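## Task

Get the red foam block resting on the counter surface itself, not stacked on another item there. Leave every other block in its original spot and orientation. The robot must not tip over or finish leaning, or the task fails. The block has to stay put without the robot holding it.

## Robot and tools

ROBOT. A Hello Robot Stretch 3 with a single arm: a two-wheeled base 0.33 m long and 0.34 m wide, a lift sliding on a mast, and a telescoping arm that reaches out to the robot's RIGHT side. The arm cannot move the gripper forward or back; the base has to drive for that. Turns on the spot pivot about the point midway between the drive wheels, 0.05 m behind the front edge. With the arm pulled in and the wrist folded, the wrist pokes up to 0.06 m beyond the right side and a spin sweeps a 0.28 m radius; a level, unfolded wrist reaches past that circle. A loose object may occasionally get nudged by something else in the scene.

FRAMES. Base frame: origin on the floor between the drive wheels, x forward, y left, z up. hand_pose is reported in it, located where the closed fingertips meet; with all wrist joints at zero its x axis points up, y back along the arm toward the mast, z toward the rear. Fingertips are round pads 0.04 m wide and sit slightly nearer the wrist when fully open. Odometry frame = base frame at scene start; base_odometry counts wheel rotation only, so slip looks like travel. Heading runs -3.142 to 3.142, positive left.

execute_actions. Argument actions: a list holding one action (or empty, which only reports state and images). An action may contain base, joints, or both, plus optional contact_limits; its parts start together and may finish at different times. base takes exactly one command, an offset from where the base last reported itself: translate_m (metres, -1 to 1, positive forward; no sideways motion) or rotate_rad (radians, -3.2 to 3.2, positive = counter-clockwise seen from above). joints holds absolute targets by name: lift_m 0 to 1.1 (arm height on mast); arm_m 0 to 0.52 (extension); wrist_yaw_rad -1.345 to 4.42 (0 along the arm, positive swings toward the front, 3.0 folds over the base); wrist_pitch_rad -1.57 to 0.451 (0 level, negative tips fingers down); wrist_roll_rad -2.911 to 2.911 (0 fingers side by side, level); gripper_m -0.089 to 0.179 (bigger is wider; the actual fingertip gap is 0.007 m less when nearly shut, 0.025 m less when wide, and zero under 0.007); head_pan_rad -3.953 to 1.73 (0 forward, positive left, -1.57 looks along the arm); head_tilt_rad -1.53 to 0.419 (negative down). Done tolerances: ±0.004 for lift, arm, gripper; ±0.02 for yaw, roll, head; ±0.05 for pitch. Any action ends within 15 s. Joints or base not mentioned may keep pushing toward an earlier target unseen by the status lines. An unknown key or out-of-range number rejects the whole call. cameras: list of head_camera, nav_camera, wrist_camera or all; omitted/null/all gives every image, [] none; the pictures line gives image order. If a result reports a stop, later motion calls in the same reply are skipped.

contact_limits: only arm_m, a motor_effort percent 1 to 100; arm motion halts (contact_stop) when effort reaches it (negative when retracting). Lower is softer, but too low stops instantly. It also caps arm holding force until the next action. The result shows the active, default and maximum values.

wait: seconds 0 to 10; commands nothing and returns state and images. zoom_image: camera plus region [x0, y0, x1, y1] in pixels of that camera's latest full image, origin top-left, at most 504 by 504. finished_scene: pass the current scene number once the block sits stably; irreversible, and its result gives the next task. Replying without a tool call ends everything.

READINGS. lidar_m: 12 distances (m) from the base origin, 30-degree sectors, first straight ahead and then counter-clockwise (4th left, 7th behind, 10th right); - means nothing seen. Plane is 0.17 m above floor, range 0.15 to 12 m; misses glass, thin legs, the robot, tabletops; mast and low lift hide parts of sectors 5, 6, 9, 10. wrist_depth_mm (45 to 1000) and head_depth_mm (280 to 4000, image sideways): 7x7 median depths from top-left. base_tilt in degrees, forward/right positive, with a fixed offset up to about 4 degrees. turned_by_wheels and turned_by_imu give rotation since last result. motor_effort: percent of max, positive toward higher joint values, bracket = noisy peak; each has a fixed bias. Rest effort out of range in on_its_own hints at load or pushing. Positive wheel effort drives forward.

STATUS. done; off_target (stopped short, may still push); contact_stop, time_out, torque_fault (target dropped, holds where it stopped unless slack or off). Arm and lift contact-stop when pressing firmly and then go slack until recommanded; a slack lift can sag under load or be pushed up by closing fingers on a surface. Base, wrist and head never contact-stop. A wrist servo pushed hard for seconds shuts off for 10 s. In on_its_own, held at is the target, not the position.

SPEED. Base goes 0.30 m/s and 1.9 rad/s only when stowed (lift_m < 0.30, arm_m < 0.03, wrist_yaw_rad > 2.54), else 0.10 m/s and 0.63 rad/s. Thinking time passes in simulation while the last command is held.

GRIPPER. Grip by commanding below the object's width (lower = harder, but the stall guard eases force and things can slip); release by going at least 0.02 above the contact value. Readings don't confirm a grasp; check images. Send a new value to re-squeeze.

AVOID. Fold or unfold the wrist only with lift_m in 0.32 to 0.95, wrist_pitch_rad -0.4, roll near 0; once folded, lift may go down to 0.25. With yaw below -0.4 keep pitch at -0.5 or lower. Pushing against something fixed with the gripper above about 0.45 m, repeating a push after a contact_stop, raised contact limits, driving while holding or pressing something immovable, or snagging furniture (especially reversing) can tip the robot; reverse in small steps, pull the gripper free, and lower lift_m to about 0.2 if leaning persists. Don't drop, slam or shove objects, and don't disturb the other blocks.

Each tool is called after "Request:" as name([rows], argument=value, ...), one row to a line, values as JSON.

## Session

Request:
execute_actions(actions=[])

Scene clock: 0.00 s.
base_odometry: x=+0.000 y=+0.000 heading=+0.000 (m, m, rad; odometry frame)
turned_by_wheels: +0.000 (rad since the last result)
turned_by_imu: +0.000 (rad since the last result)
base_tilt: forward=-1.0 right=+1.5 (deg)
lidar_m: 1.99 2.67 1.24 1.27 1.70 1.84 1.78 0.96 1.05 1.23 2.00 1.91
head_depth_mm: 1819 1837 1838 1851 1856 1874 1879 / 1913 1931 1944 1949 1960 1973 1978 / 2004 2034 2058 2068 2069 2094 2082 / 2085 2167 2180 2186 2211 2233 2191 / 2078 2313 2338 2334 2347 2370 2257 / 2071 2470 2491 2518 2541 2568 2252 / 2066 2631 2664 2709 2714 2719 2275
base_status: not commanded
joint_positions: lift_m=+0.340 arm_m=+0.001 wrist_yaw_rad=+2.920 wrist_pitch_rad=-0.522 wrist_roll_rad=+0.019 gripper_m=+0.037 head_pan_rad=+0.002 head_tilt_rad=-0.006
joint_status: not commanded
motor_effort: left_wheel=-1 right_wheel=+0 lift_m=+33 arm_m=+0 wrist_yaw_rad=+0 wrist_pitch_rad=+6 wrist_roll_rad=+0 gripper_m=+0 head_pan_rad=+0 head_tilt_rad=+2 (%)
hand_pose: x=+0.0250 y=+0.0591 z=+0.3300 quat_wxyz=(+0.258, +0.705, +0.104, +0.653) (m; base frame)
wrist_depth_mm: - - - - - - - / - - - - - - - / 914 - 935 935 942 940 931 / 732 - 753 748 759 738 746 / 608 - 639 610 605 607 615 / 519 522 - 541 546 530 521 / 453 - - 463 455 458 462
pictures: head_camera (sideways: a quarter turn clockwise sets it upright), nav_camera (sideways: a quarter turn counterclockwise sets it upright), wrist_camera
Images, in order (width x height): head_camera 896x504, nav_camera 672x504, wrist_camera 644x364.

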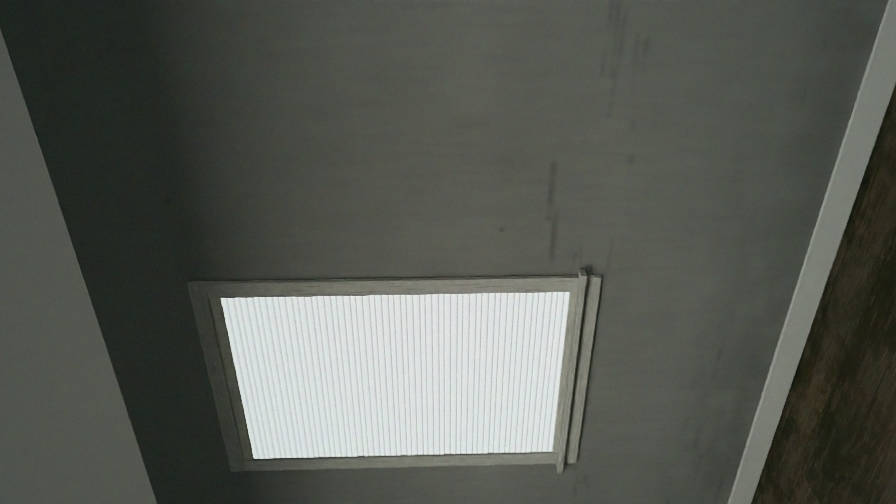

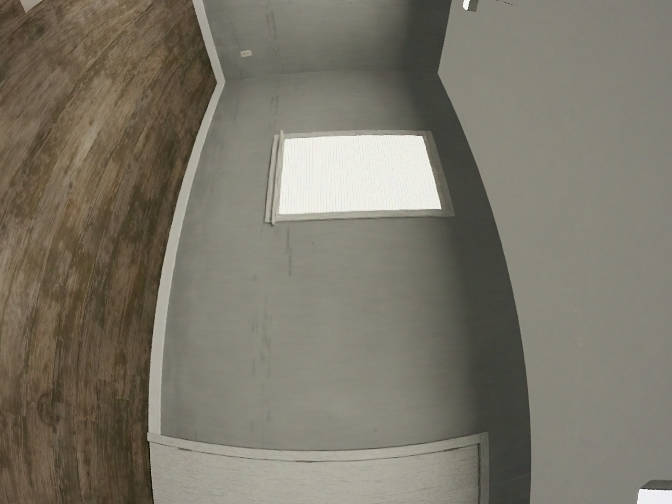

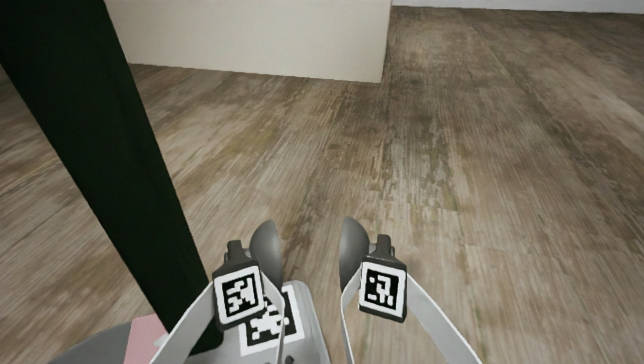

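Request:
execute_actions([
  {"joints":{"head_pan_rad":1.5,"head_tilt_rad":-0.6}},
], cameras=["head_camera","nav_camera"])

Request:
execute_actions([
  {"joints":{"head_pan_rad":-1.7,"head_tilt_rad":-0.6}},
], cameras=["head_camera","nav_camera"])

Scene clock: 3.77 s.
base_odometry: x=+0.000 y=+0.000 heading=+0.000 (m, m, rad; odometry frame)
turned_by_wheels: +0.000 (rad since the last result)
turned_by_imu: +0.000 (rad since the last result)
base_tilt: forward=-1.1 right=+1.4 (deg)
lidar_m: 1.99 2.67 1.24 1.27 1.70 1.85 1.78 0.96 1.05 1.24 2.00 1.92
head_depth_mm: 2637 1362 1230 1373 1553 1455 1235 / 2723 1384 1294 1449 1617 1456 1240 / 2845 1411 1355 1531 1688 1462 1248 / 2919 1421 1433 1628 1746 1474 1255 / 3026 1448 1518 1734 1779 1481 1260 / 2668 1501 1614 1865 1801 1488 1267 / 2354 1587 1706 1994 1807 1529 -
base_status: not commanded
joint_positions: lift_m=+0.340 arm_m=+0.001 wrist_yaw_rad=+2.920 wrist_pitch_rad=-0.522 wrist_roll_rad=+0.019 gripper_m=+0.037 head_pan_rad=+1.493 head_tilt_rad=-0.592
joint_status: all done
motor_effort: left_wheel=-1(1) right_wheel=+0(0) lift_m=+33(32) arm_m=+0(0) wrist_yaw_rad=+0(0) wrist_pitch_rad=+6(6) wrist_roll_rad=+0(0) gripper_m=+0(0) head_pan_rad=+3(35) head_tilt_rad=-5(41) (%)
hand_pose: x=+0.0250 y=+0.0591 z=+0.3300 quat_wxyz=(+0.258, +0.705, +0.104, +0.653) (m; base frame)
wrist_depth_mm: - - - - - - - / - - - - - - - / 887 - 949 940 953 942 963 / 723 - 740 737 739 751 750 / 618 - 631 603 625 608 614 / 523 520 - 538 530 520 519 / 449 - - 472 455 456 460
pictures: head_camera (sideways: a quarter turn clockwise sets it upright), nav_camera (sideways: a quarter turn counterclockwise sets it upright)
Images, in order (width x height): head_camera 896x504, nav_camera 672x504.

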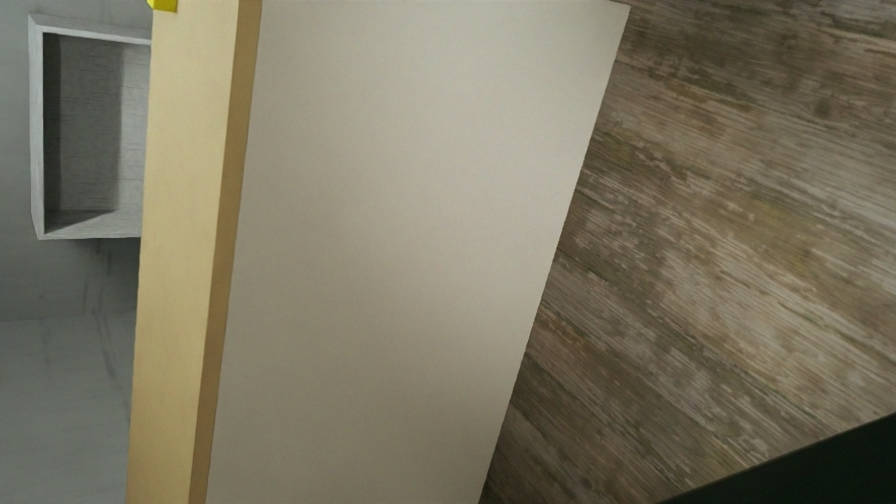

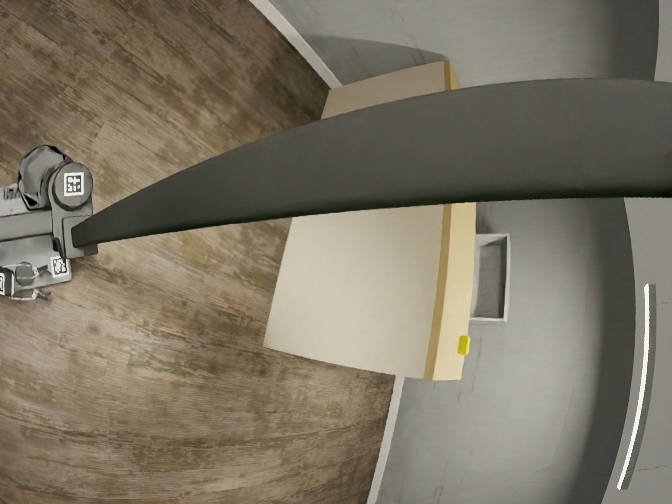

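Scene clock: 5.80 s.
base_odometry: x=+0.000 y=+0.000 heading=+0.000 (m, m, rad; odometry frame)
turned_by_wheels: +0.000 (rad since the last result)
turned_by_imu: +0.000 (rad since the last result)
base_tilt: forward=-0.8 right=+1.5 (deg)
lidar_m: 1.99 2.67 1.23 1.27 1.70 1.85 1.79 0.95 1.05 1.24 2.00 1.92
head_depth_mm: 1345 1223 931 1813 1750 1449 1243 / 1398 1244 947 1902 1755 1454 1242 / 1447 1263 1293 1900 1670 1466 1250 / 1502 1283 1849 2058 1778 1472 1253 / 1570 1696 1939 2146 1775 1478 1262 / 1623 1813 2038 2225 1798 1489 1269 / 1704 1906 2196 2305 1814 1495 1268
base_status: not commanded
joint_positions: lift_m=+0.340 arm_m=+0.001 wrist_yaw_rad=+2.920 wrist_pitch_rad=-0.522 wrist_roll_rad=+0.019 gripper_m=+0.037 head_pan_rad=-1.693 head_tilt_rad=-0.593
joint_status: all done
motor_effort: left_wheel=-1(1) right_wheel=+0(0) lift_m=+32(32) arm_m=+0(1) wrist_yaw_rad=+0(1) wrist_pitch_rad=+6(6) wrist_roll_rad=+0(0) gripper_m=+0(0) head_pan_rad=-3(35) head_tilt_rad=-5(4) (%)
hand_pose: x=+0.0250 y=+0.0591 z=+0.3300 quat_wxyz=(+0.258, +0.705, +0.104, +0.653) (m; base frame)
wrist_depth_mm: - - - - - - - / - - - - - - - / 912 - 966 962 926 956 946 / 737 - 737 742 738 751 744 / 612 - 631 617 605 614 613 / 519 514 - 539 532 524 522 / 453 - - 460 455 456 458
pictures: head_camera (sideways: a quarter turn clockwise sets it upright), nav_camera (sideways: a quarter turn counterclockwise sets it upright)
Images, in order (width x height): head_camera 896x504, nav_camera 672x504.

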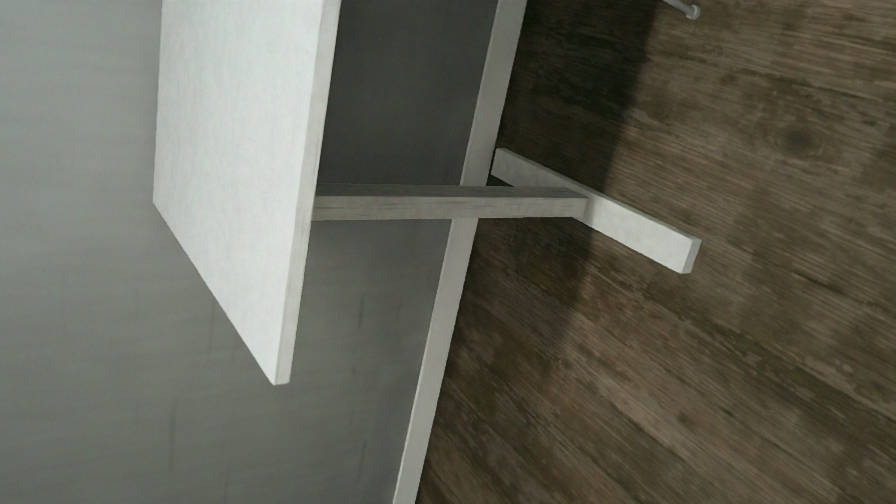

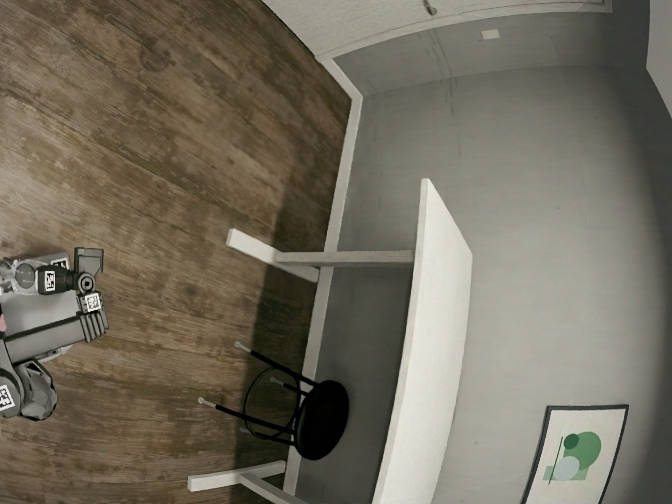

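Request:
execute_actions([
  {"joints":{"head_pan_rad":-3.1,"head_tilt_rad":-0.6}},
], cameras=["head_camera","nav_camera"])

Scene clock: 8.60 s.
base_odometry: x=+0.000 y=+0.000 heading=+0.000 (m, m, rad; odometry frame)
turned_by_wheels: +0.000 (rad since the last result)
turned_by_imu: +0.000 (rad since the last result)
base_tilt: forward=-1.0 right=+1.6 (deg)
lidar_m: 1.99 2.67 1.23 1.27 1.71 1.85 1.79 0.96 1.05 1.23 2.01 1.92
head_depth_mm: 1600 1743 1926 2072 1752 1446 1242 / 1690 1859 2041 2161 1754 1449 1243 / 1790 1957 2184 2231 1765 1465 1246 / 1881 2084 2298 2254 1768 1471 1255 / 2009 2229 2093 2080 1784 1480 1262 / 1998 2038 2037 2130 1793 1483 1264 / 1800 1789 2017 1660 1747 1487 1273
base_status: not commanded
joint_positions: lift_m=+0.340 arm_m=+0.001 wrist_yaw_rad=+2.920 wrist_pitch_rad=-0.522 wrist_roll_rad=+0.019 gripper_m=+0.037 head_pan_rad=-3.093 head_tilt_rad=-0.593
joint_status: all done
motor_effort: left_wheel=-1(1) right_wheel=+0(0) lift_m=+32(32) arm_m=+0(0) wrist_yaw_rad=+0(1) wrist_pitch_rad=+6(6) wrist_roll_rad=+0(0) gripper_m=+0(0) head_pan_rad=-4(35) head_tilt_rad=-4(4) (%)
hand_pose: x=+0.0250 y=+0.0591 z=+0.3300 quat_wxyz=(+0.258, +0.705, +0.104, +0.653) (m; base frame)
wrist_depth_mm: - - - - - - - / - - - - - - - / 905 - 957 937 929 948 957 / 737 - 732 735 744 748 751 / 613 - 639 612 614 615 618 / 520 524 - 536 535 520 519 / 450 - - 470 454 454 454
pictures: head_camera (sideways: a quarter turn clockwise sets it upright), nav_camera (sideways: a quarter turn counterclockwise sets it upright)
Images, in order (width x height): head_camera 896x504, nav_camera 672x504.

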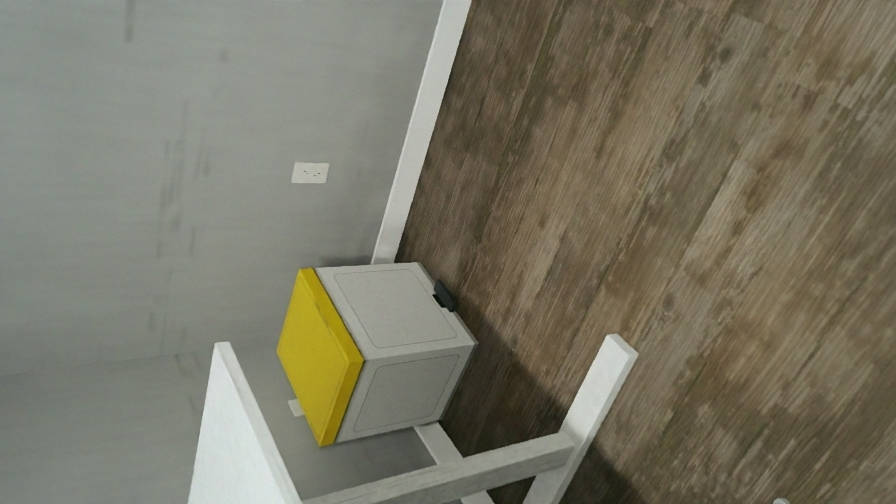

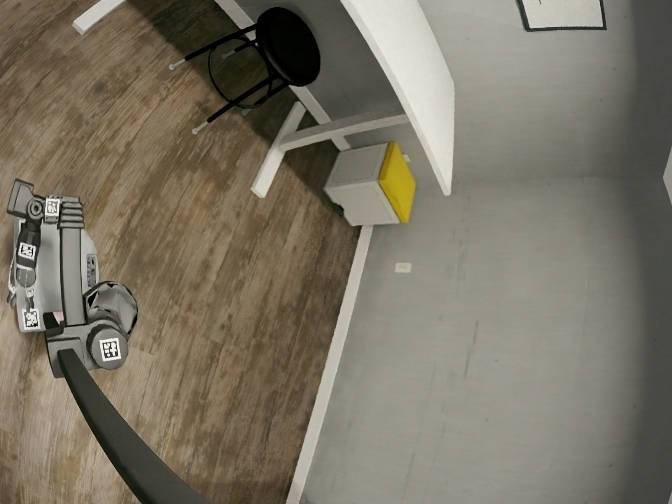

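Request:
execute_actions([
  {"base":{"rotate_rad":0.72},"joints":{"lift_m":0.28,"wrist_pitch_rad":-0.4,"head_pan_rad":0.4,"head_tilt_rad":-0.6}},
], cameras=["head_camera","nav_camera"])

Scene clock: 21.87 s.
base_odometry: x=+0.000 y=+0.000 heading=+0.720 (m, m, rad; odometry frame)
turned_by_wheels: +0.720 (rad since the last result)
turned_by_imu: +0.719 (rad since the last result)
base_tilt: forward=-1.1 right=+1.3 (deg)
lidar_m: 3.19 1.24 1.36 1.86 1.85 1.43 0.96 1.05 1.79 1.92 1.93 2.13
head_depth_mm: 2686 2963 2959 2194 1751 1452 1238 / 2685 2974 2979 2218 1762 1452 1244 / 2699 2961 2886 2165 1715 1460 1248 / 2714 1426 1279 1455 1636 1468 1252 / 2704 1447 1294 1460 1638 1472 1258 / 2696 1471 1297 1473 1665 1484 1265 / 2738 1489 1307 1489 1687 1494 1270
base_status: done
joint_positions: lift_m=+0.280 arm_m=+0.001 wrist_yaw_rad=+2.920 wrist_pitch_rad=-0.420 wrist_roll_rad=+0.019 gripper_m=+0.037 head_pan_rad=+0.393 head_tilt_rad=-0.593
joint_status: all done
motor_effort: left_wheel=-3(9) right_wheel=+3(8) lift_m=+29(29) arm_m=+0(0) wrist_yaw_rad=+1(0) wrist_pitch_rad=+10(10) wrist_roll_rad=+0(0) gripper_m=+1(1) head_pan_rad=+3(34) head_tilt_rad=-4(4) (%)
hand_pose: x=+0.0280 y=+0.0728 z=+0.2924 quat_wxyz=(+0.224, +0.710, +0.068, +0.665) (m; base frame)
wrist_depth_mm: - - - - - - 896 / - - - - - - 946 / - - - - - - 947 / 765 - 763 753 763 759 763 / 603 - 634 607 603 601 610 / 500 - - 501 523 506 504 / 445 - - 441 430 426 427
pictures: head_camera (sideways: a quarter turn clockwise sets it upright), nav_camera (sideways: a quarter turn counterclockwise sets it upright)
Images, in order (width x height): head_camera 896x504, nav_camera 672x504.

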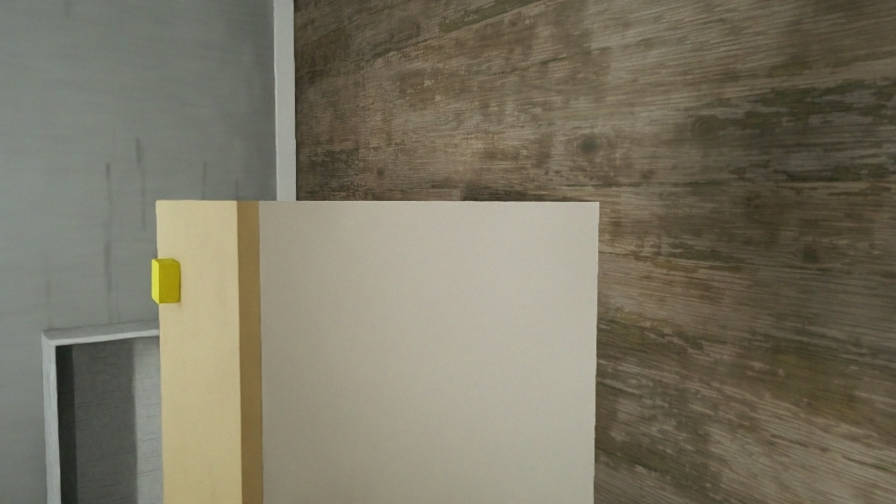

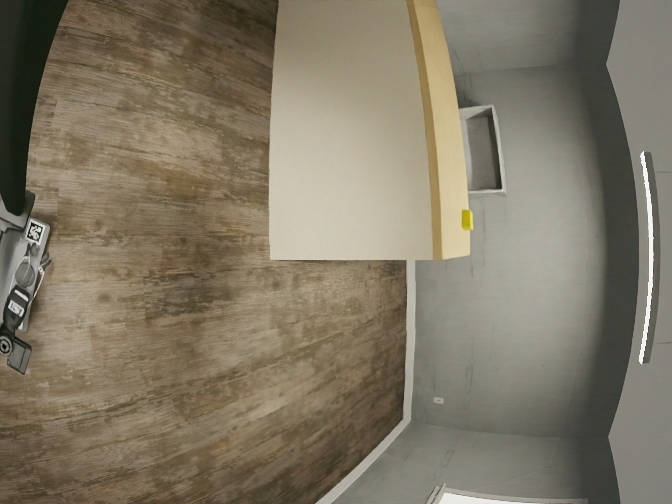

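Request:
execute_actions([
  {"base":{"translate_m":1.0},"joints":{"head_pan_rad":0.9}},
], cameras=["nav_camera"])

Request:
execute_actions([
  {"base":{"translate_m":1.0},"joints":{"head_pan_rad":1.35,"head_tilt_rad":-0.55}},
], cameras=["head_camera","nav_camera"])

Scene clock: 29.23 s.
base_odometry: x=+0.752 y=+0.659 heading=+0.720 (m, m, rad; odometry frame)
turned_by_wheels: +0.000 (rad since the last result)
turned_by_imu: +0.005 (rad since the last result)
base_tilt: forward=-1.0 right=+1.7 (deg)
lidar_m: 2.23 0.84 0.46 0.51 2.20 2.42 1.96 2.11 1.94 1.59 1.58 1.75
head_depth_mm: 1919 2090 2284 2194 1747 1455 1241 / 1976 2117 2353 2126 1751 1453 1243 / 2086 2300 903 885 1030 1235 1248 / 2225 2425 869 730 806 926 1083 / 2319 2431 876 674 662 741 857 / 2555 2788 928 680 582 667 880 / 2460 2562 940 684 604 782 1098
base_status: done
joint_positions: lift_m=+0.280 arm_m=+0.001 wrist_yaw_rad=+2.920 wrist_pitch_rad=-0.419 wrist_roll_rad=+0.019 gripper_m=+0.037 head_pan_rad=+0.893 head_tilt_rad=-0.593
joint_status: all done
motor_effort: left_wheel=-3(8) right_wheel=+3(10) lift_m=+30(30) arm_m=+0(0) wrist_yaw_rad=+0(0) wrist_pitch_rad=+10(10) wrist_roll_rad=+0(0) gripper_m=+1(0) head_pan_rad=+3(27) head_tilt_rad=-4(4) (%)
hand_pose: x=+0.0280 y=+0.0729 z=+0.2925 quat_wxyz=(+0.224, +0.710, +0.068, +0.665) (m; base frame)
wrist_depth_mm: - - 708 472 541 709 - / - - 786 516 594 - - / 980 - 923 565 663 974 - / 776 763 770 627 723 764 757 / 608 - 632 601 601 612 606 / 503 - - 502 523 501 503 / 435 - - 445 425 428 427
pictures: nav_camera (sideways: a quarter turn counterclockwise sets it upright)
Images, in order (width x height): nav_camera 672x504.

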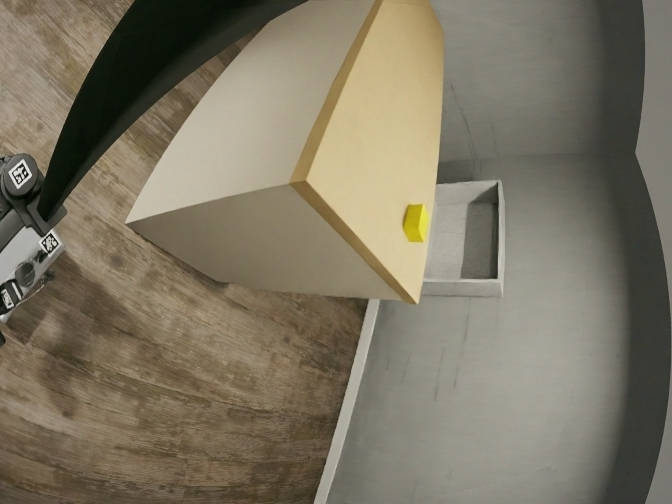

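Scene clock: 34.33 s.
base_odometry: x=+1.504 y=+1.318 heading=+0.720 (m, m, rad; odometry frame)
turned_by_wheels: +0.000 (rad since the last result)
turned_by_imu: +0.006 (rad since the last result)
base_tilt: forward=-0.9 right=+1.5 (deg)
lidar_m: 1.29 1.28 1.42 2.16 0.73 0.77 2.97 2.89 1.51 1.24 1.24 1.37
head_depth_mm: 1449 1528 1674 1821 1818 1493 1264 / 1604 1463 1645 1871 1818 1493 1270 / 1798 1917 1966 2094 1832 1505 1277 / 2000 2121 2263 2258 1840 1495 1281 / 2351 2518 2782 2391 1858 1518 1280 / 2290 2482 2671 2409 1871 1515 1286 / 2179 2365 2553 2413 1880 1529 1291
base_status: done
joint_positions: lift_m=+0.280 arm_m=+0.001 wrist_yaw_rad=+2.920 wrist_pitch_rad=-0.419 wrist_roll_rad=+0.019 gripper_m=+0.037 head_pan_rad=+1.343 head_tilt_rad=-0.557
joint_status: all done
motor_effort: left_wheel=-3(7) right_wheel=+3(8) lift_m=+30(30) arm_m=+0(1) wrist_yaw_rad=+0(1) wrist_pitch_rad=+10(10) wrist_roll_rad=+0(0) gripper_m=+0(0) head_pan_rad=+2(26) head_tilt_rad=+3(10) (%)
hand_pose: x=+0.0280 y=+0.0729 z=+0.2926 quat_wxyz=(+0.224, +0.710, +0.068, +0.665) (m; base frame)
wrist_depth_mm: - - - - - - 936 / - - - - - - 958 / - - - - - - 959 / 602 761 786 766 774 752 765 / 604 - 633 601 609 605 607 / 507 - - 499 519 500 509 / 436 - - 442 430 430 431
pictures: head_camera (sideways: a quarter turn clockwise sets it upright), nav_camera (sideways: a quarter turn counterclockwise sets it upright)
Images, in order (width x height): head_camera 896x504, nav_camera 672x504.

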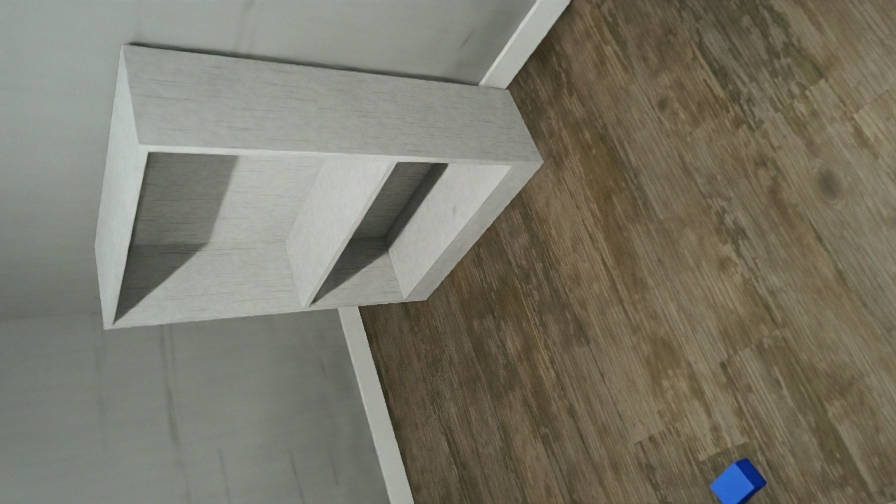

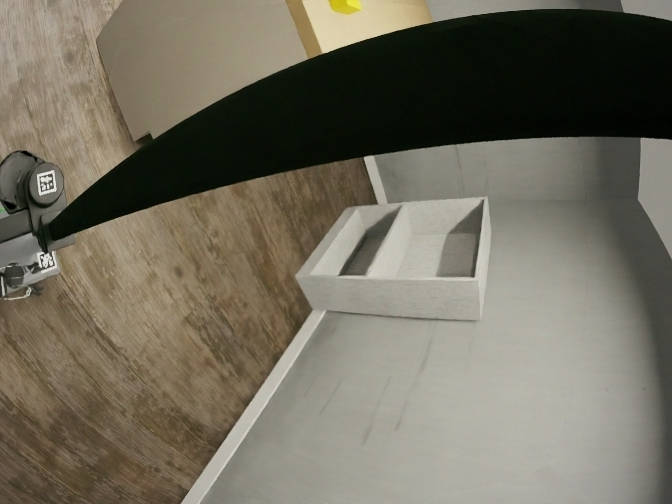

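Request:
execute_actions([
  {"base":{"rotate_rad":-1.26},"joints":{"head_pan_rad":-3.1,"head_tilt_rad":-0.8}},
], cameras=["head_camera","nav_camera"])

Scene clock: 40.30 s.
base_odometry: x=+1.504 y=+1.318 heading=-0.540 (m, m, rad; odometry frame)
turned_by_wheels: -1.260 (rad since the last result)
turned_by_imu: -1.259 (rad since the last result)
base_tilt: forward=-0.8 right=+1.7 (deg)
lidar_m: 1.24 1.28 1.34 1.28 1.32 1.54 0.70 0.71 2.97 3.04 1.81 1.29
head_depth_mm: 2259 2472 2093 1731 1484 1293 1149 / 2279 2494 2112 1749 1490 1300 1185 / 2278 2512 2130 1758 1493 1303 1192 / 1242 875 1152 1137 1413 1312 1163 / 1121 812 800 958 1197 1313 1164 / 1135 802 807 964 1202 1322 1166 / 1151 829 807 969 1216 1333 1175
base_status: done
joint_positions: lift_m=+0.280 arm_m=+0.001 wrist_yaw_rad=+2.920 wrist_pitch_rad=-0.419 wrist_roll_rad=+0.019 gripper_m=+0.037 head_pan_rad=-3.093 head_tilt_rad=-0.791
joint_status: all done
motor_effort: left_wheel=+1(8) right_wheel=-2(6) lift_m=+30(30) arm_m=+0(1) wrist_yaw_rad=+0(1) wrist_pitch_rad=+10(10) wrist_roll_rad=+0(0) gripper_m=+0(0) head_pan_rad=-3(34) head_tilt_rad=-6(27) (%)
hand_pose: x=+0.0280 y=+0.0729 z=+0.2926 quat_wxyz=(+0.224, +0.710, +0.068, +0.665) (m; base frame)
wrist_depth_mm: - - - - - - - / - - - - - - - / 958 - - - - - 983 / 761 763 778 774 764 756 768 / 614 - 631 607 611 598 614 / 508 - - 504 518 503 508 / 432 - - 444 426 428 431
pictures: head_camera (sideways: a quarter turn clockwise sets it upright), nav_camera (sideways: a quarter turn counterclockwise sets it upright)
Images, in order (width x height): head_camera 896x504, nav_camera 672x504.

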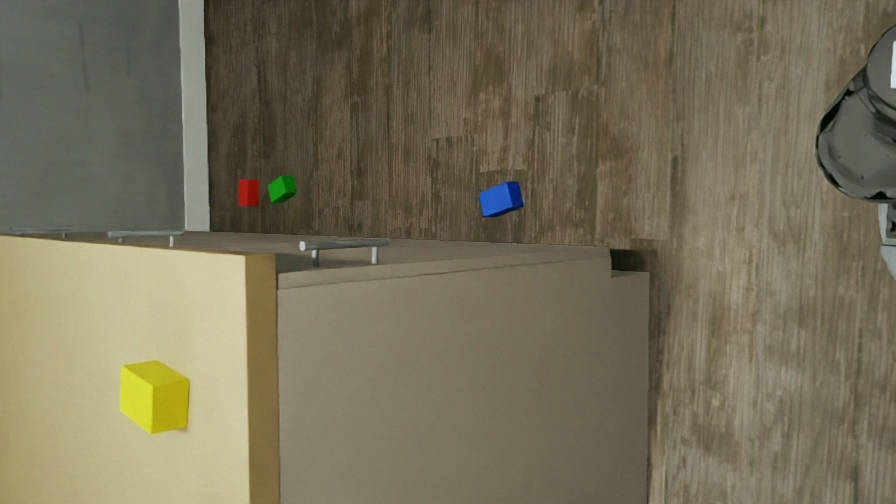

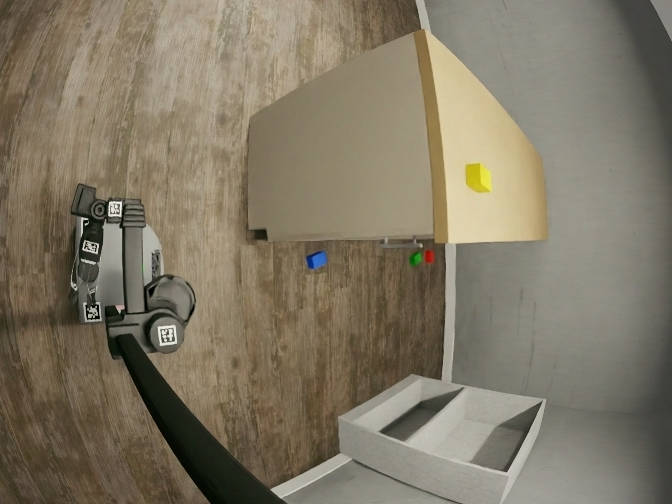

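Request:
execute_actions([
  {"base":{"rotate_rad":-0.7}},
], cameras=[])

Request:
execute_actions([
  {"base":{"translate_m":-0.95}},
], cameras=["nav_camera"])

Request:
execute_actions([
  {"base":{"rotate_rad":0.7},"joints":{"head_pan_rad":-2.9,"head_tilt_rad":-0.9}},
], cameras=["head_camera","nav_camera"])

Scene clock: 70.30 s.
base_odometry: x=+1.504 y=+1.318 heading=-1.240 (m, m, rad; odometry frame)
turned_by_wheels: -0.700 (rad since the last result)
turned_by_imu: -0.700 (rad since the last result)
base_tilt: forward=-1.0 right=+1.4 (deg)
lidar_m: 1.39 1.24 1.24 1.43 1.28 1.28 1.54 2.21 0.70 0.83 2.96 2.26
head_depth_mm: 1379 1528 1709 1735 1487 1295 1145 / 1507 1690 1934 1743 1486 1292 1189 / 1444 1643 1924 1768 1496 1305 1189 / 1816 1846 2034 1762 1506 1304 1161 / 2012 2288 2117 1788 1510 1315 1168 / 1988 2575 2178 1799 1527 1322 1171 / 2326 2569 2213 1817 1533 1321 1176
base_status: done
joint_positions: lift_m=+0.280 arm_m=+0.001 wrist_yaw_rad=+2.920 wrist_pitch_rad=-0.419 wrist_roll_rad=+0.019 gripper_m=+0.037 head_pan_rad=-3.093 head_tilt_rad=-0.791
joint_status: not commanded
motor_effort: left_wheel=+2(9) right_wheel=-2(9) lift_m=+30(29) arm_m=-1(1) wrist_yaw_rad=+1(0) wrist_pitch_rad=+10(10) wrist_roll_rad=+0(0) gripper_m=-1(0) head_pan_rad=-3(3) head_tilt_rad=-5(6) (%)
hand_pose: x=+0.0280 y=+0.0729 z=+0.2926 quat_wxyz=(+0.224, +0.710, +0.068, +0.665) (m; base frame)
wrist_depth_mm: - - - - - - 884 / - - - - - - 922 / 957 - - - - - 982 / 771 775 772 769 751 761 761 / 616 - 633 603 602 612 602 / 505 - - 501 527 505 501 / 439 - - 438 427 426 431
pictures: none
No camera images: the call's "cameras" was empty. Leave "cameras" out to get every camera's image.

Scene clock: 75.23 s.
base_odometry: x=+1.196 y=+2.217 heading=-1.240 (m, m, rad; odometry frame)
turned_by_wheels: +0.000 (rad since the last result)
turned_by_imu: -0.007 (rad since the last result)
base_tilt: forward=-0.8 right=+1.6 (deg)
lidar_m: 2.19 1.94 1.19 0.72 0.64 0.64 0.59 1.29 1.29 0.80 0.70 3.58
head_depth_mm: 677 751 839 954 1106 1245 1145 / 674 723 868 1040 1282 1295 1186 / 656 653 764 920 1164 1298 1188 / 665 596 688 854 1092 1276 1164 / 676 1148 1304 1146 1451 1322 1167 / 725 1336 1364 1610 1506 1324 1171 / 832 1287 1393 1720 1541 1332 1177
base_status: done
joint_positions: lift_m=+0.280 arm_m=+0.001 wrist_yaw_rad=+2.920 wrist_pitch_rad=-0.419 wrist_roll_rad=+0.019 gripper_m=+0.037 head_pan_rad=-3.093 head_tilt_rad=-0.791
joint_status: not commanded
motor_effort: left_wheel=+2(7) right_wheel=-2(7) lift_m=+30(29) arm_m=+0(0) wrist_yaw_rad=+0(0) wrist_pitch_rad=+10(10) wrist_roll_rad=+0(0) gripper_m=+1(0) head_pan_rad=-3(3) head_tilt_rad=-6(5) (%)
hand_pose: x=+0.0280 y=+0.0729 z=+0.2926 quat_wxyz=(+0.224, +0.710, +0.068, +0.665) (m; base frame)
wrist_depth_mm: - 628 786 - - - - / - 664 840 - - - - / - 719 884 - - - - / 543 739 781 760 788 767 761 / 558 - 633 602 611 599 607 / 509 - - 507 520 512 503 / 436 - - 441 427 432 429
pictures: nav_camera (sideways: a quarter turn counterclockwise sets it upright)
Images, in order (width x height): nav_camera 672x504.

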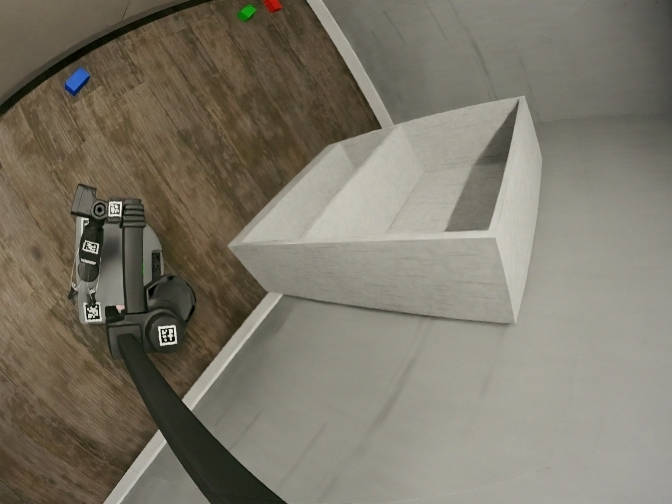

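Scene clock: 76.83 s.
base_odometry: x=+1.196 y=+2.217 heading=-0.540 (m, m, rad; odometry frame)
turned_by_wheels: +0.700 (rad since the last result)
turned_by_imu: +0.699 (rad since the last result)
base_tilt: forward=-0.9 right=+1.5 (deg)
lidar_m: 1.94 0.95 0.67 0.64 0.66 0.59 1.31 1.04 0.74 0.70 2.88 2.05
head_depth_mm: 1643 1880 1844 1599 1395 1243 - / 1672 1926 1874 1602 1402 1250 - / 1707 1985 1896 1620 1411 1248 - / 1743 2041 1914 1622 1411 1261 - / 1782 2048 1908 1640 1428 1265 1166 / 1550 1627 1789 1644 1438 1271 1149 / 1258 1314 1387 1538 1440 1270 1148
base_status: done
joint_positions: lift_m=+0.280 arm_m=+0.001 wrist_yaw_rad=+2.920 wrist_pitch_rad=-0.419 wrist_roll_rad=+0.019 gripper_m=+0.037 head_pan_rad=-2.906 head_tilt_rad=-0.889
joint_status: all done
motor_effort: left_wheel=-3(9) right_wheel=+3(7) lift_m=+30(29) arm_m=+0(1) wrist_yaw_rad=+1(0) wrist_pitch_rad=+10(10) wrist_roll_rad=+0(0) gripper_m=+0(1) head_pan_rad=+2(17) head_tilt_rad=-6(20) (%)
hand_pose: x=+0.0280 y=+0.0729 z=+0.2926 quat_wxyz=(+0.224, +0.710, +0.068, +0.665) (m; base frame)
wrist_depth_mm: - 539 591 633 714 771 857 / - 595 637 694 776 872 950 / - 643 695 757 833 911 - / 607 690 714 772 764 766 766 / 608 - 635 610 606 606 603 / 506 - - 503 521 506 501 / 433 - - 442 431 432 430
pictures: head_camera (sideways: a quarter turn clockwise sets it upright), nav_camera (sideways: a quarter turn counterclockwise sets it upright)
Images, in order (width x height): head_camera 896x504, nav_camera 672x504.

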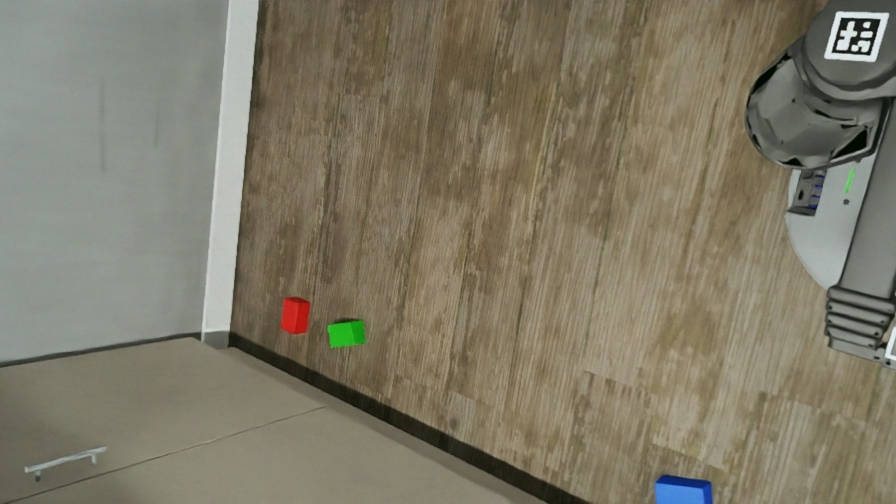

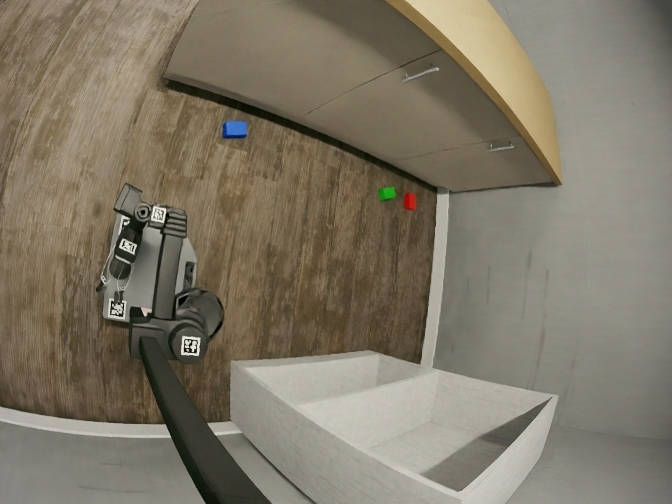

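Request:
execute_actions([
  {"base":{"rotate_rad":0.06}},
], cameras=[])

Request:
execute_actions([
  {"base":{"translate_m":-1.0},"joints":{"head_pan_rad":-2.2,"head_tilt_rad":-1.1}},
], cameras=["head_camera","nav_camera"])

Scene clock: 83.23 s.
base_odometry: x=+1.196 y=+2.217 heading=-0.480 (m, m, rad; odometry frame)
turned_by_wheels: +0.060 (rad since the last result)
turned_by_imu: +0.059 (rad since the last result)
base_tilt: forward=-1.0 right=+1.7 (deg)
lidar_m: 1.95 0.89 0.66 0.64 0.67 0.59 1.83 0.98 0.73 0.70 2.70 2.01
head_depth_mm: 1634 1876 1850 1588 1391 1241 - / 1676 1936 1869 1607 1408 1258 - / 1722 1997 1886 1607 1409 1255 - / 1767 2056 1889 1622 1421 1259 - / 1702 1859 1922 1632 1429 1261 1171 / 1366 1463 1574 1644 1431 1270 1145 / 1142 1205 1281 1367 1439 1271 1145
base_status: done
joint_positions: lift_m=+0.280 arm_m=+0.001 wrist_yaw_rad=+2.920 wrist_pitch_rad=-0.419 wrist_roll_rad=+0.019 gripper_m=+0.037 head_pan_rad=-2.906 head_tilt_rad=-0.889
joint_status: not commanded
motor_effort: left_wheel=-3(9) right_wheel=+3(9) lift_m=+30(30) arm_m=-1(1) wrist_yaw_rad=-2(0) wrist_pitch_rad=+10(9) wrist_roll_rad=+0(0) gripper_m=+0(1) head_pan_rad=+2(2) head_tilt_rad=-6(6) (%)
hand_pose: x=+0.0280 y=+0.0729 z=+0.2926 quat_wxyz=(+0.224, +0.710, +0.068, +0.665) (m; base frame)
wrist_depth_mm: - 553 593 620 680 743 805 / - 606 648 685 736 814 880 / - 651 694 763 808 886 955 / 635 690 720 772 746 752 760 / 612 - 629 610 613 607 606 / 501 - - 507 520 504 504 / 435 - - 440 426 426 430
pictures: none
No camera images: the call's "cameras" was empty. Leave "cameras" out to get every camera's image.

Scene clock: 88.23 s.
base_odometry: x=+0.309 y=+2.679 heading=-0.480 (m, m, rad; odometry frame)
turned_by_wheels: +0.000 (rad since the last result)
turned_by_imu: -0.007 (rad since the last result)
base_tilt: forward=-0.8 right=+1.9 (deg)
lidar_m: 2.41 0.61 0.63 0.61 0.43 0.85 0.83 0.86 0.71 0.68 0.71 0.99
head_depth_mm: 1031 1194 1389 1400 1284 1212 - / 971 1226 1505 1406 1281 - - / 893 1088 1493 1400 1297 - - / 823 987 1242 1425 1308 - 1105 / 764 908 1113 1406 1316 1207 1118 / 717 844 1010 1390 1307 1212 1121 / 672 777 926 1140 1326 1220 1127
base_status: done
joint_positions: lift_m=+0.280 arm_m=+0.001 wrist_yaw_rad=+2.920 wrist_pitch_rad=-0.419 wrist_roll_rad=+0.019 gripper_m=+0.037 head_pan_rad=-2.207 head_tilt_rad=-1.087
joint_status: all done
motor_effort: left_wheel=-2(12) right_wheel=+2(4) lift_m=+29(30) arm_m=-1(0) wrist_yaw_rad=+0(0) wrist_pitch_rad=+9(9) wrist_roll_rad=+0(0) gripper_m=+0(0) head_pan_rad=+2(32) head_tilt_rad=-7(27) (%)
hand_pose: x=+0.0280 y=+0.0729 z=+0.2926 quat_wxyz=(+0.224, +0.710, +0.068, +0.665) (m; base frame)
wrist_depth_mm: - 521 558 605 651 558 829 / - 563 598 660 717 580 922 / - 615 653 711 731 625 971 / 402 596 583 589 585 608 779 / 417 - 487 516 586 614 615 / 451 - - 502 523 501 503 / 441 - - 447 429 432 427
pictures: head_camera (sideways: a quarter turn clockwise sets it upright), nav_camera (sideways: a quarter turn counterclockwise sets it upright)
Images, in order (width x height): head_camera 896x504, nav_camera 672x504.

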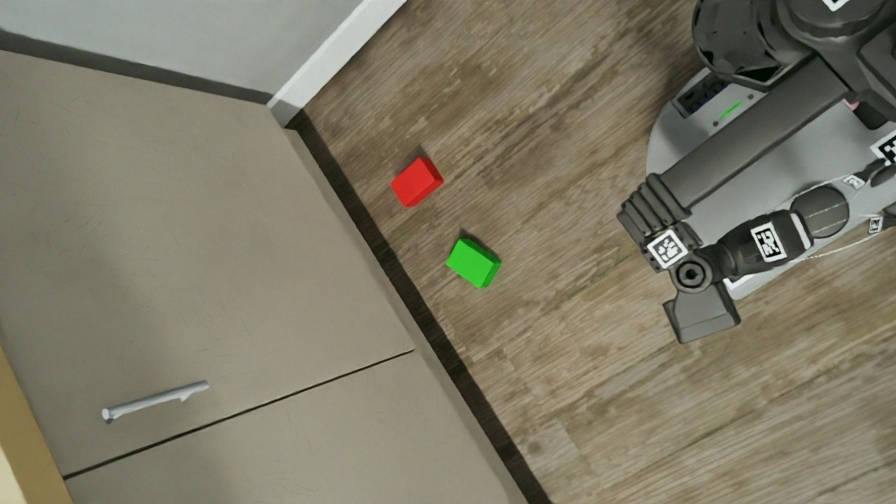

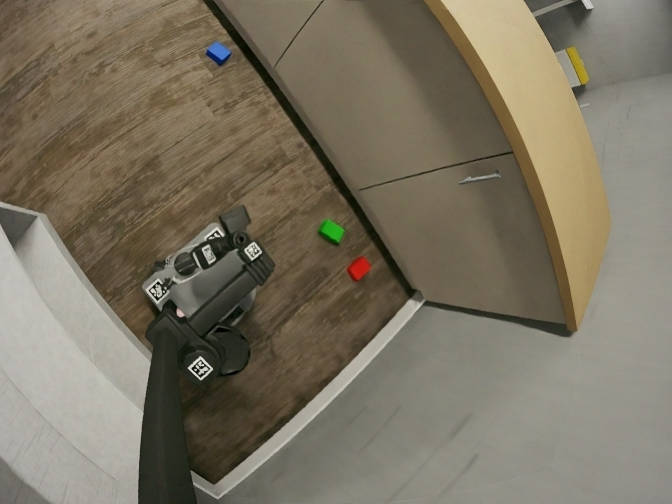

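Request:
execute_actions([
  {"base":{"translate_m":-0.45},"joints":{"head_pan_rad":-1.65,"head_tilt_rad":-1.15,"lift_m":0.295}},
], cameras=["head_camera"])

Request:
execute_actions([
  {"joints":{"lift_m":0.335}},
], cameras=[])

Request:
execute_actions([
  {"joints":{"wrist_yaw_rad":0.0,"arm_m":0.05,"gripper_m":0.13}},
], cameras=["head_camera","wrist_camera"])

Scene clock: 99.90 s.
base_odometry: x=-0.090 y=+2.887 heading=-0.480 (m, m, rad; odometry frame)
turned_by_wheels: +0.000 (rad since the last result)
turned_by_imu: -0.004 (rad since the last result)
base_tilt: forward=-1.0 right=+1.4 (deg)
lidar_m: 2.47 0.87 0.38 0.67 0.53 0.39 0.38 0.39 0.54 0.68 0.70 0.98
head_depth_mm: 718 884 1140 1258 1238 1176 - / 714 879 1144 1379 1277 - - / 707 869 1127 1379 1295 - - / 702 861 1114 1388 1300 1192 1109 / 699 853 1104 1402 1293 1199 1121 / 692 845 1090 1405 1300 1205 1126 / 687 836 1076 1395 1299 1208 1134
base_status: done
joint_positions: lift_m=+0.295 arm_m=+0.001 wrist_yaw_rad=+2.920 wrist_pitch_rad=-0.419 wrist_roll_rad=+0.019 gripper_m=+0.037 head_pan_rad=-1.656 head_tilt_rad=-1.136
joint_status: all done
motor_effort: left_wheel=-2(10) right_wheel=+2(5) lift_m=+36(39) arm_m=+0(1) wrist_yaw_rad=+1(0) wrist_pitch_rad=+9(10) wrist_roll_rad=+0(0) gripper_m=+0(0) head_pan_rad=+2(26) head_tilt_rad=-8(16) (%)
hand_pose: x=+0.0280 y=+0.0729 z=+0.3074 quat_wxyz=(+0.223, +0.710, +0.068, +0.665) (m; base frame)
wrist_depth_mm: - 576 602 526 653 726 762 / - 616 666 569 720 772 821 / - 675 720 624 776 824 786 / 570 719 763 684 611 632 683 / 564 - 656 637 582 635 635 / 506 - - 527 538 529 522 / 447 - - 453 446 441 442
pictures: head_camera (sideways: a quarter turn clockwise sets it upright)
Images, in order (width x height): head_camera 896x504.

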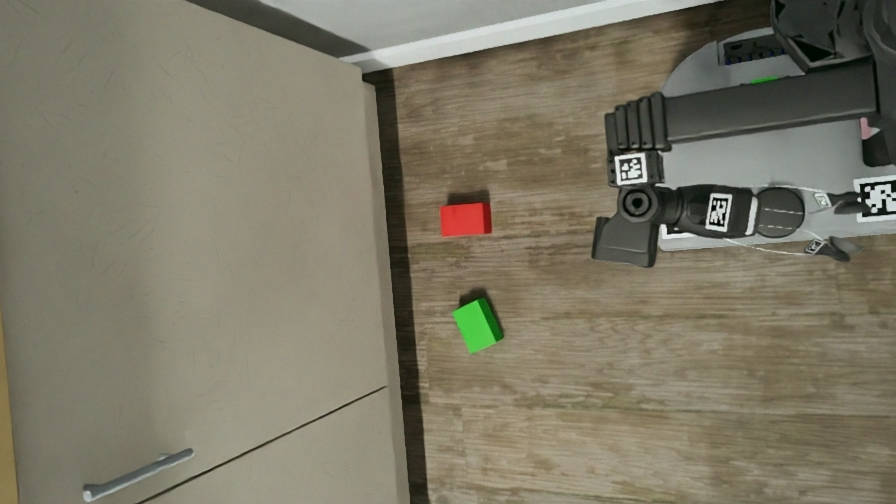

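Scene clock: 101.07 s.
base_odometry: x=-0.090 y=+2.887 heading=-0.480 (m, m, rad; odometry frame)
turned_by_wheels: +0.000 (rad since the last result)
turned_by_imu: +0.000 (rad since the last result)
base_tilt: forward=-1.0 right=+1.7 (deg)
lidar_m: 2.47 0.87 0.38 0.67 0.53 0.39 0.38 0.39 0.54 0.68 0.71 0.98
head_depth_mm: 720 887 1140 1252 1239 1180 - / 714 874 1144 1373 1281 - - / 708 868 1126 1385 1288 - - / 703 859 1113 1392 1298 1191 1110 / 697 852 1101 1399 1293 1199 1123 / 692 846 1087 1401 1295 1203 1129 / 687 835 1072 1398 1306 1213 1133
base_status: not commanded
joint_positions: lift_m=+0.335 arm_m=+0.001 wrist_yaw_rad=+2.920 wrist_pitch_rad=-0.419 wrist_roll_rad=+0.019 gripper_m=+0.037 head_pan_rad=-1.656 head_tilt_rad=-1.136
joint_status: all done
motor_effort: left_wheel=-2(2) right_wheel=+1(2) lift_m=+36(35) arm_m=+0(0) wrist_yaw_rad=+0(0) wrist_pitch_rad=+9(9) wrist_roll_rad=+0(0) gripper_m=+0(0) head_pan_rad=+2(2) head_tilt_rad=-8(8) (%)
hand_pose: x=+0.0280 y=+0.0729 z=+0.3474 quat_wxyz=(+0.223, +0.710, +0.068, +0.665) (m; base frame)
wrist_depth_mm: - 575 608 536 640 708 763 / - 611 666 572 717 786 815 / - 669 711 623 782 850 831 / 569 728 767 707 677 674 712 / 574 - 719 659 585 665 680 / 545 - - 571 586 571 565 / 483 482 - 501 486 484 490
pictures: none
No camera images: the call's "cameras" was empty. Leave "cameras" out to get every camera's image.

Scene clock: 103.53 s.
base_odometry: x=-0.090 y=+2.887 heading=-0.480 (m, m, rad; odometry frame)
turned_by_wheels: +0.000 (rad since the last result)
turned_by_imu: +0.000 (rad since the last result)
base_tilt: forward=-1.0 right=+1.4 (deg)
lidar_m: 2.47 0.87 0.38 0.67 0.53 0.39 0.38 0.39 0.54 0.68 0.71 0.98
head_depth_mm: 721 885 1138 1256 1233 1180 - / 712 876 1142 1379 1285 - - / 706 869 1129 1377 - - - / 703 860 1114 1394 1273 1201 1110 / 696 854 1100 1395 1290 1201 1119 / 691 846 1087 1405 1298 1209 1125 / 686 834 1073 1403 1304 1212 1131
base_status: not commanded
joint_positions: lift_m=+0.335 arm_m=+0.050 wrist_yaw_rad=+0.002 wrist_pitch_rad=-0.419 wrist_roll_rad=+0.019 gripper_m=+0.130 head_pan_rad=-1.656 head_tilt_rad=-1.136
joint_status: all done
motor_effort: left_wheel=-2(2) right_wheel=+2(2) lift_m=+35(35) arm_m=+3(4) wrist_yaw_rad=-3(2) wrist_pitch_rad=+9(9) wrist_roll_rad=+0(0) gripper_m=+1(97) head_pan_rad=+3(3) head_tilt_rad=-8(8) (%)
hand_pose: x=-0.0212 y=-0.4190 z=+0.3474 quat_wxyz=(+0.686, +0.146, -0.698, -0.148) (m; base frame)
wrist_depth_mm: 327 329 334 335 340 342 348 / 347 354 358 363 369 375 379 / 383 387 392 401 410 413 382 / 417 426 431 443 445 464 385 / 504 469 565 566 580 528 385 / 563 - 582 580 570 488 389 / 500 458 486 473 480 478 377
pictures: head_camera (sideways: a quarter turn clockwise sets it upright), wrist_camera
Images, in order (width x height): head_camera 896x504, wrist_camera 644x364.

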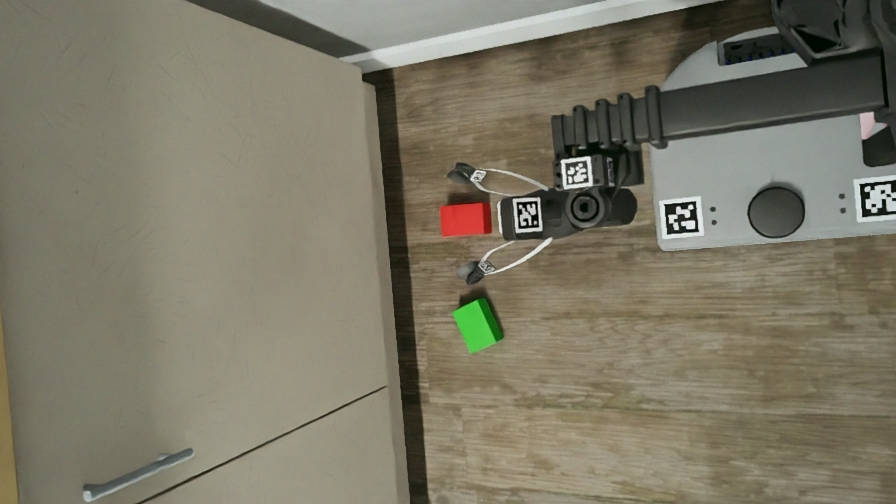

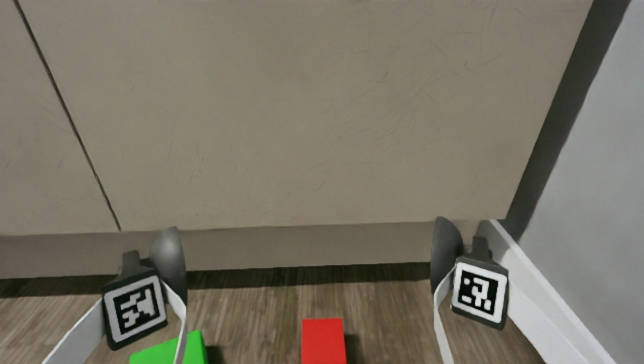

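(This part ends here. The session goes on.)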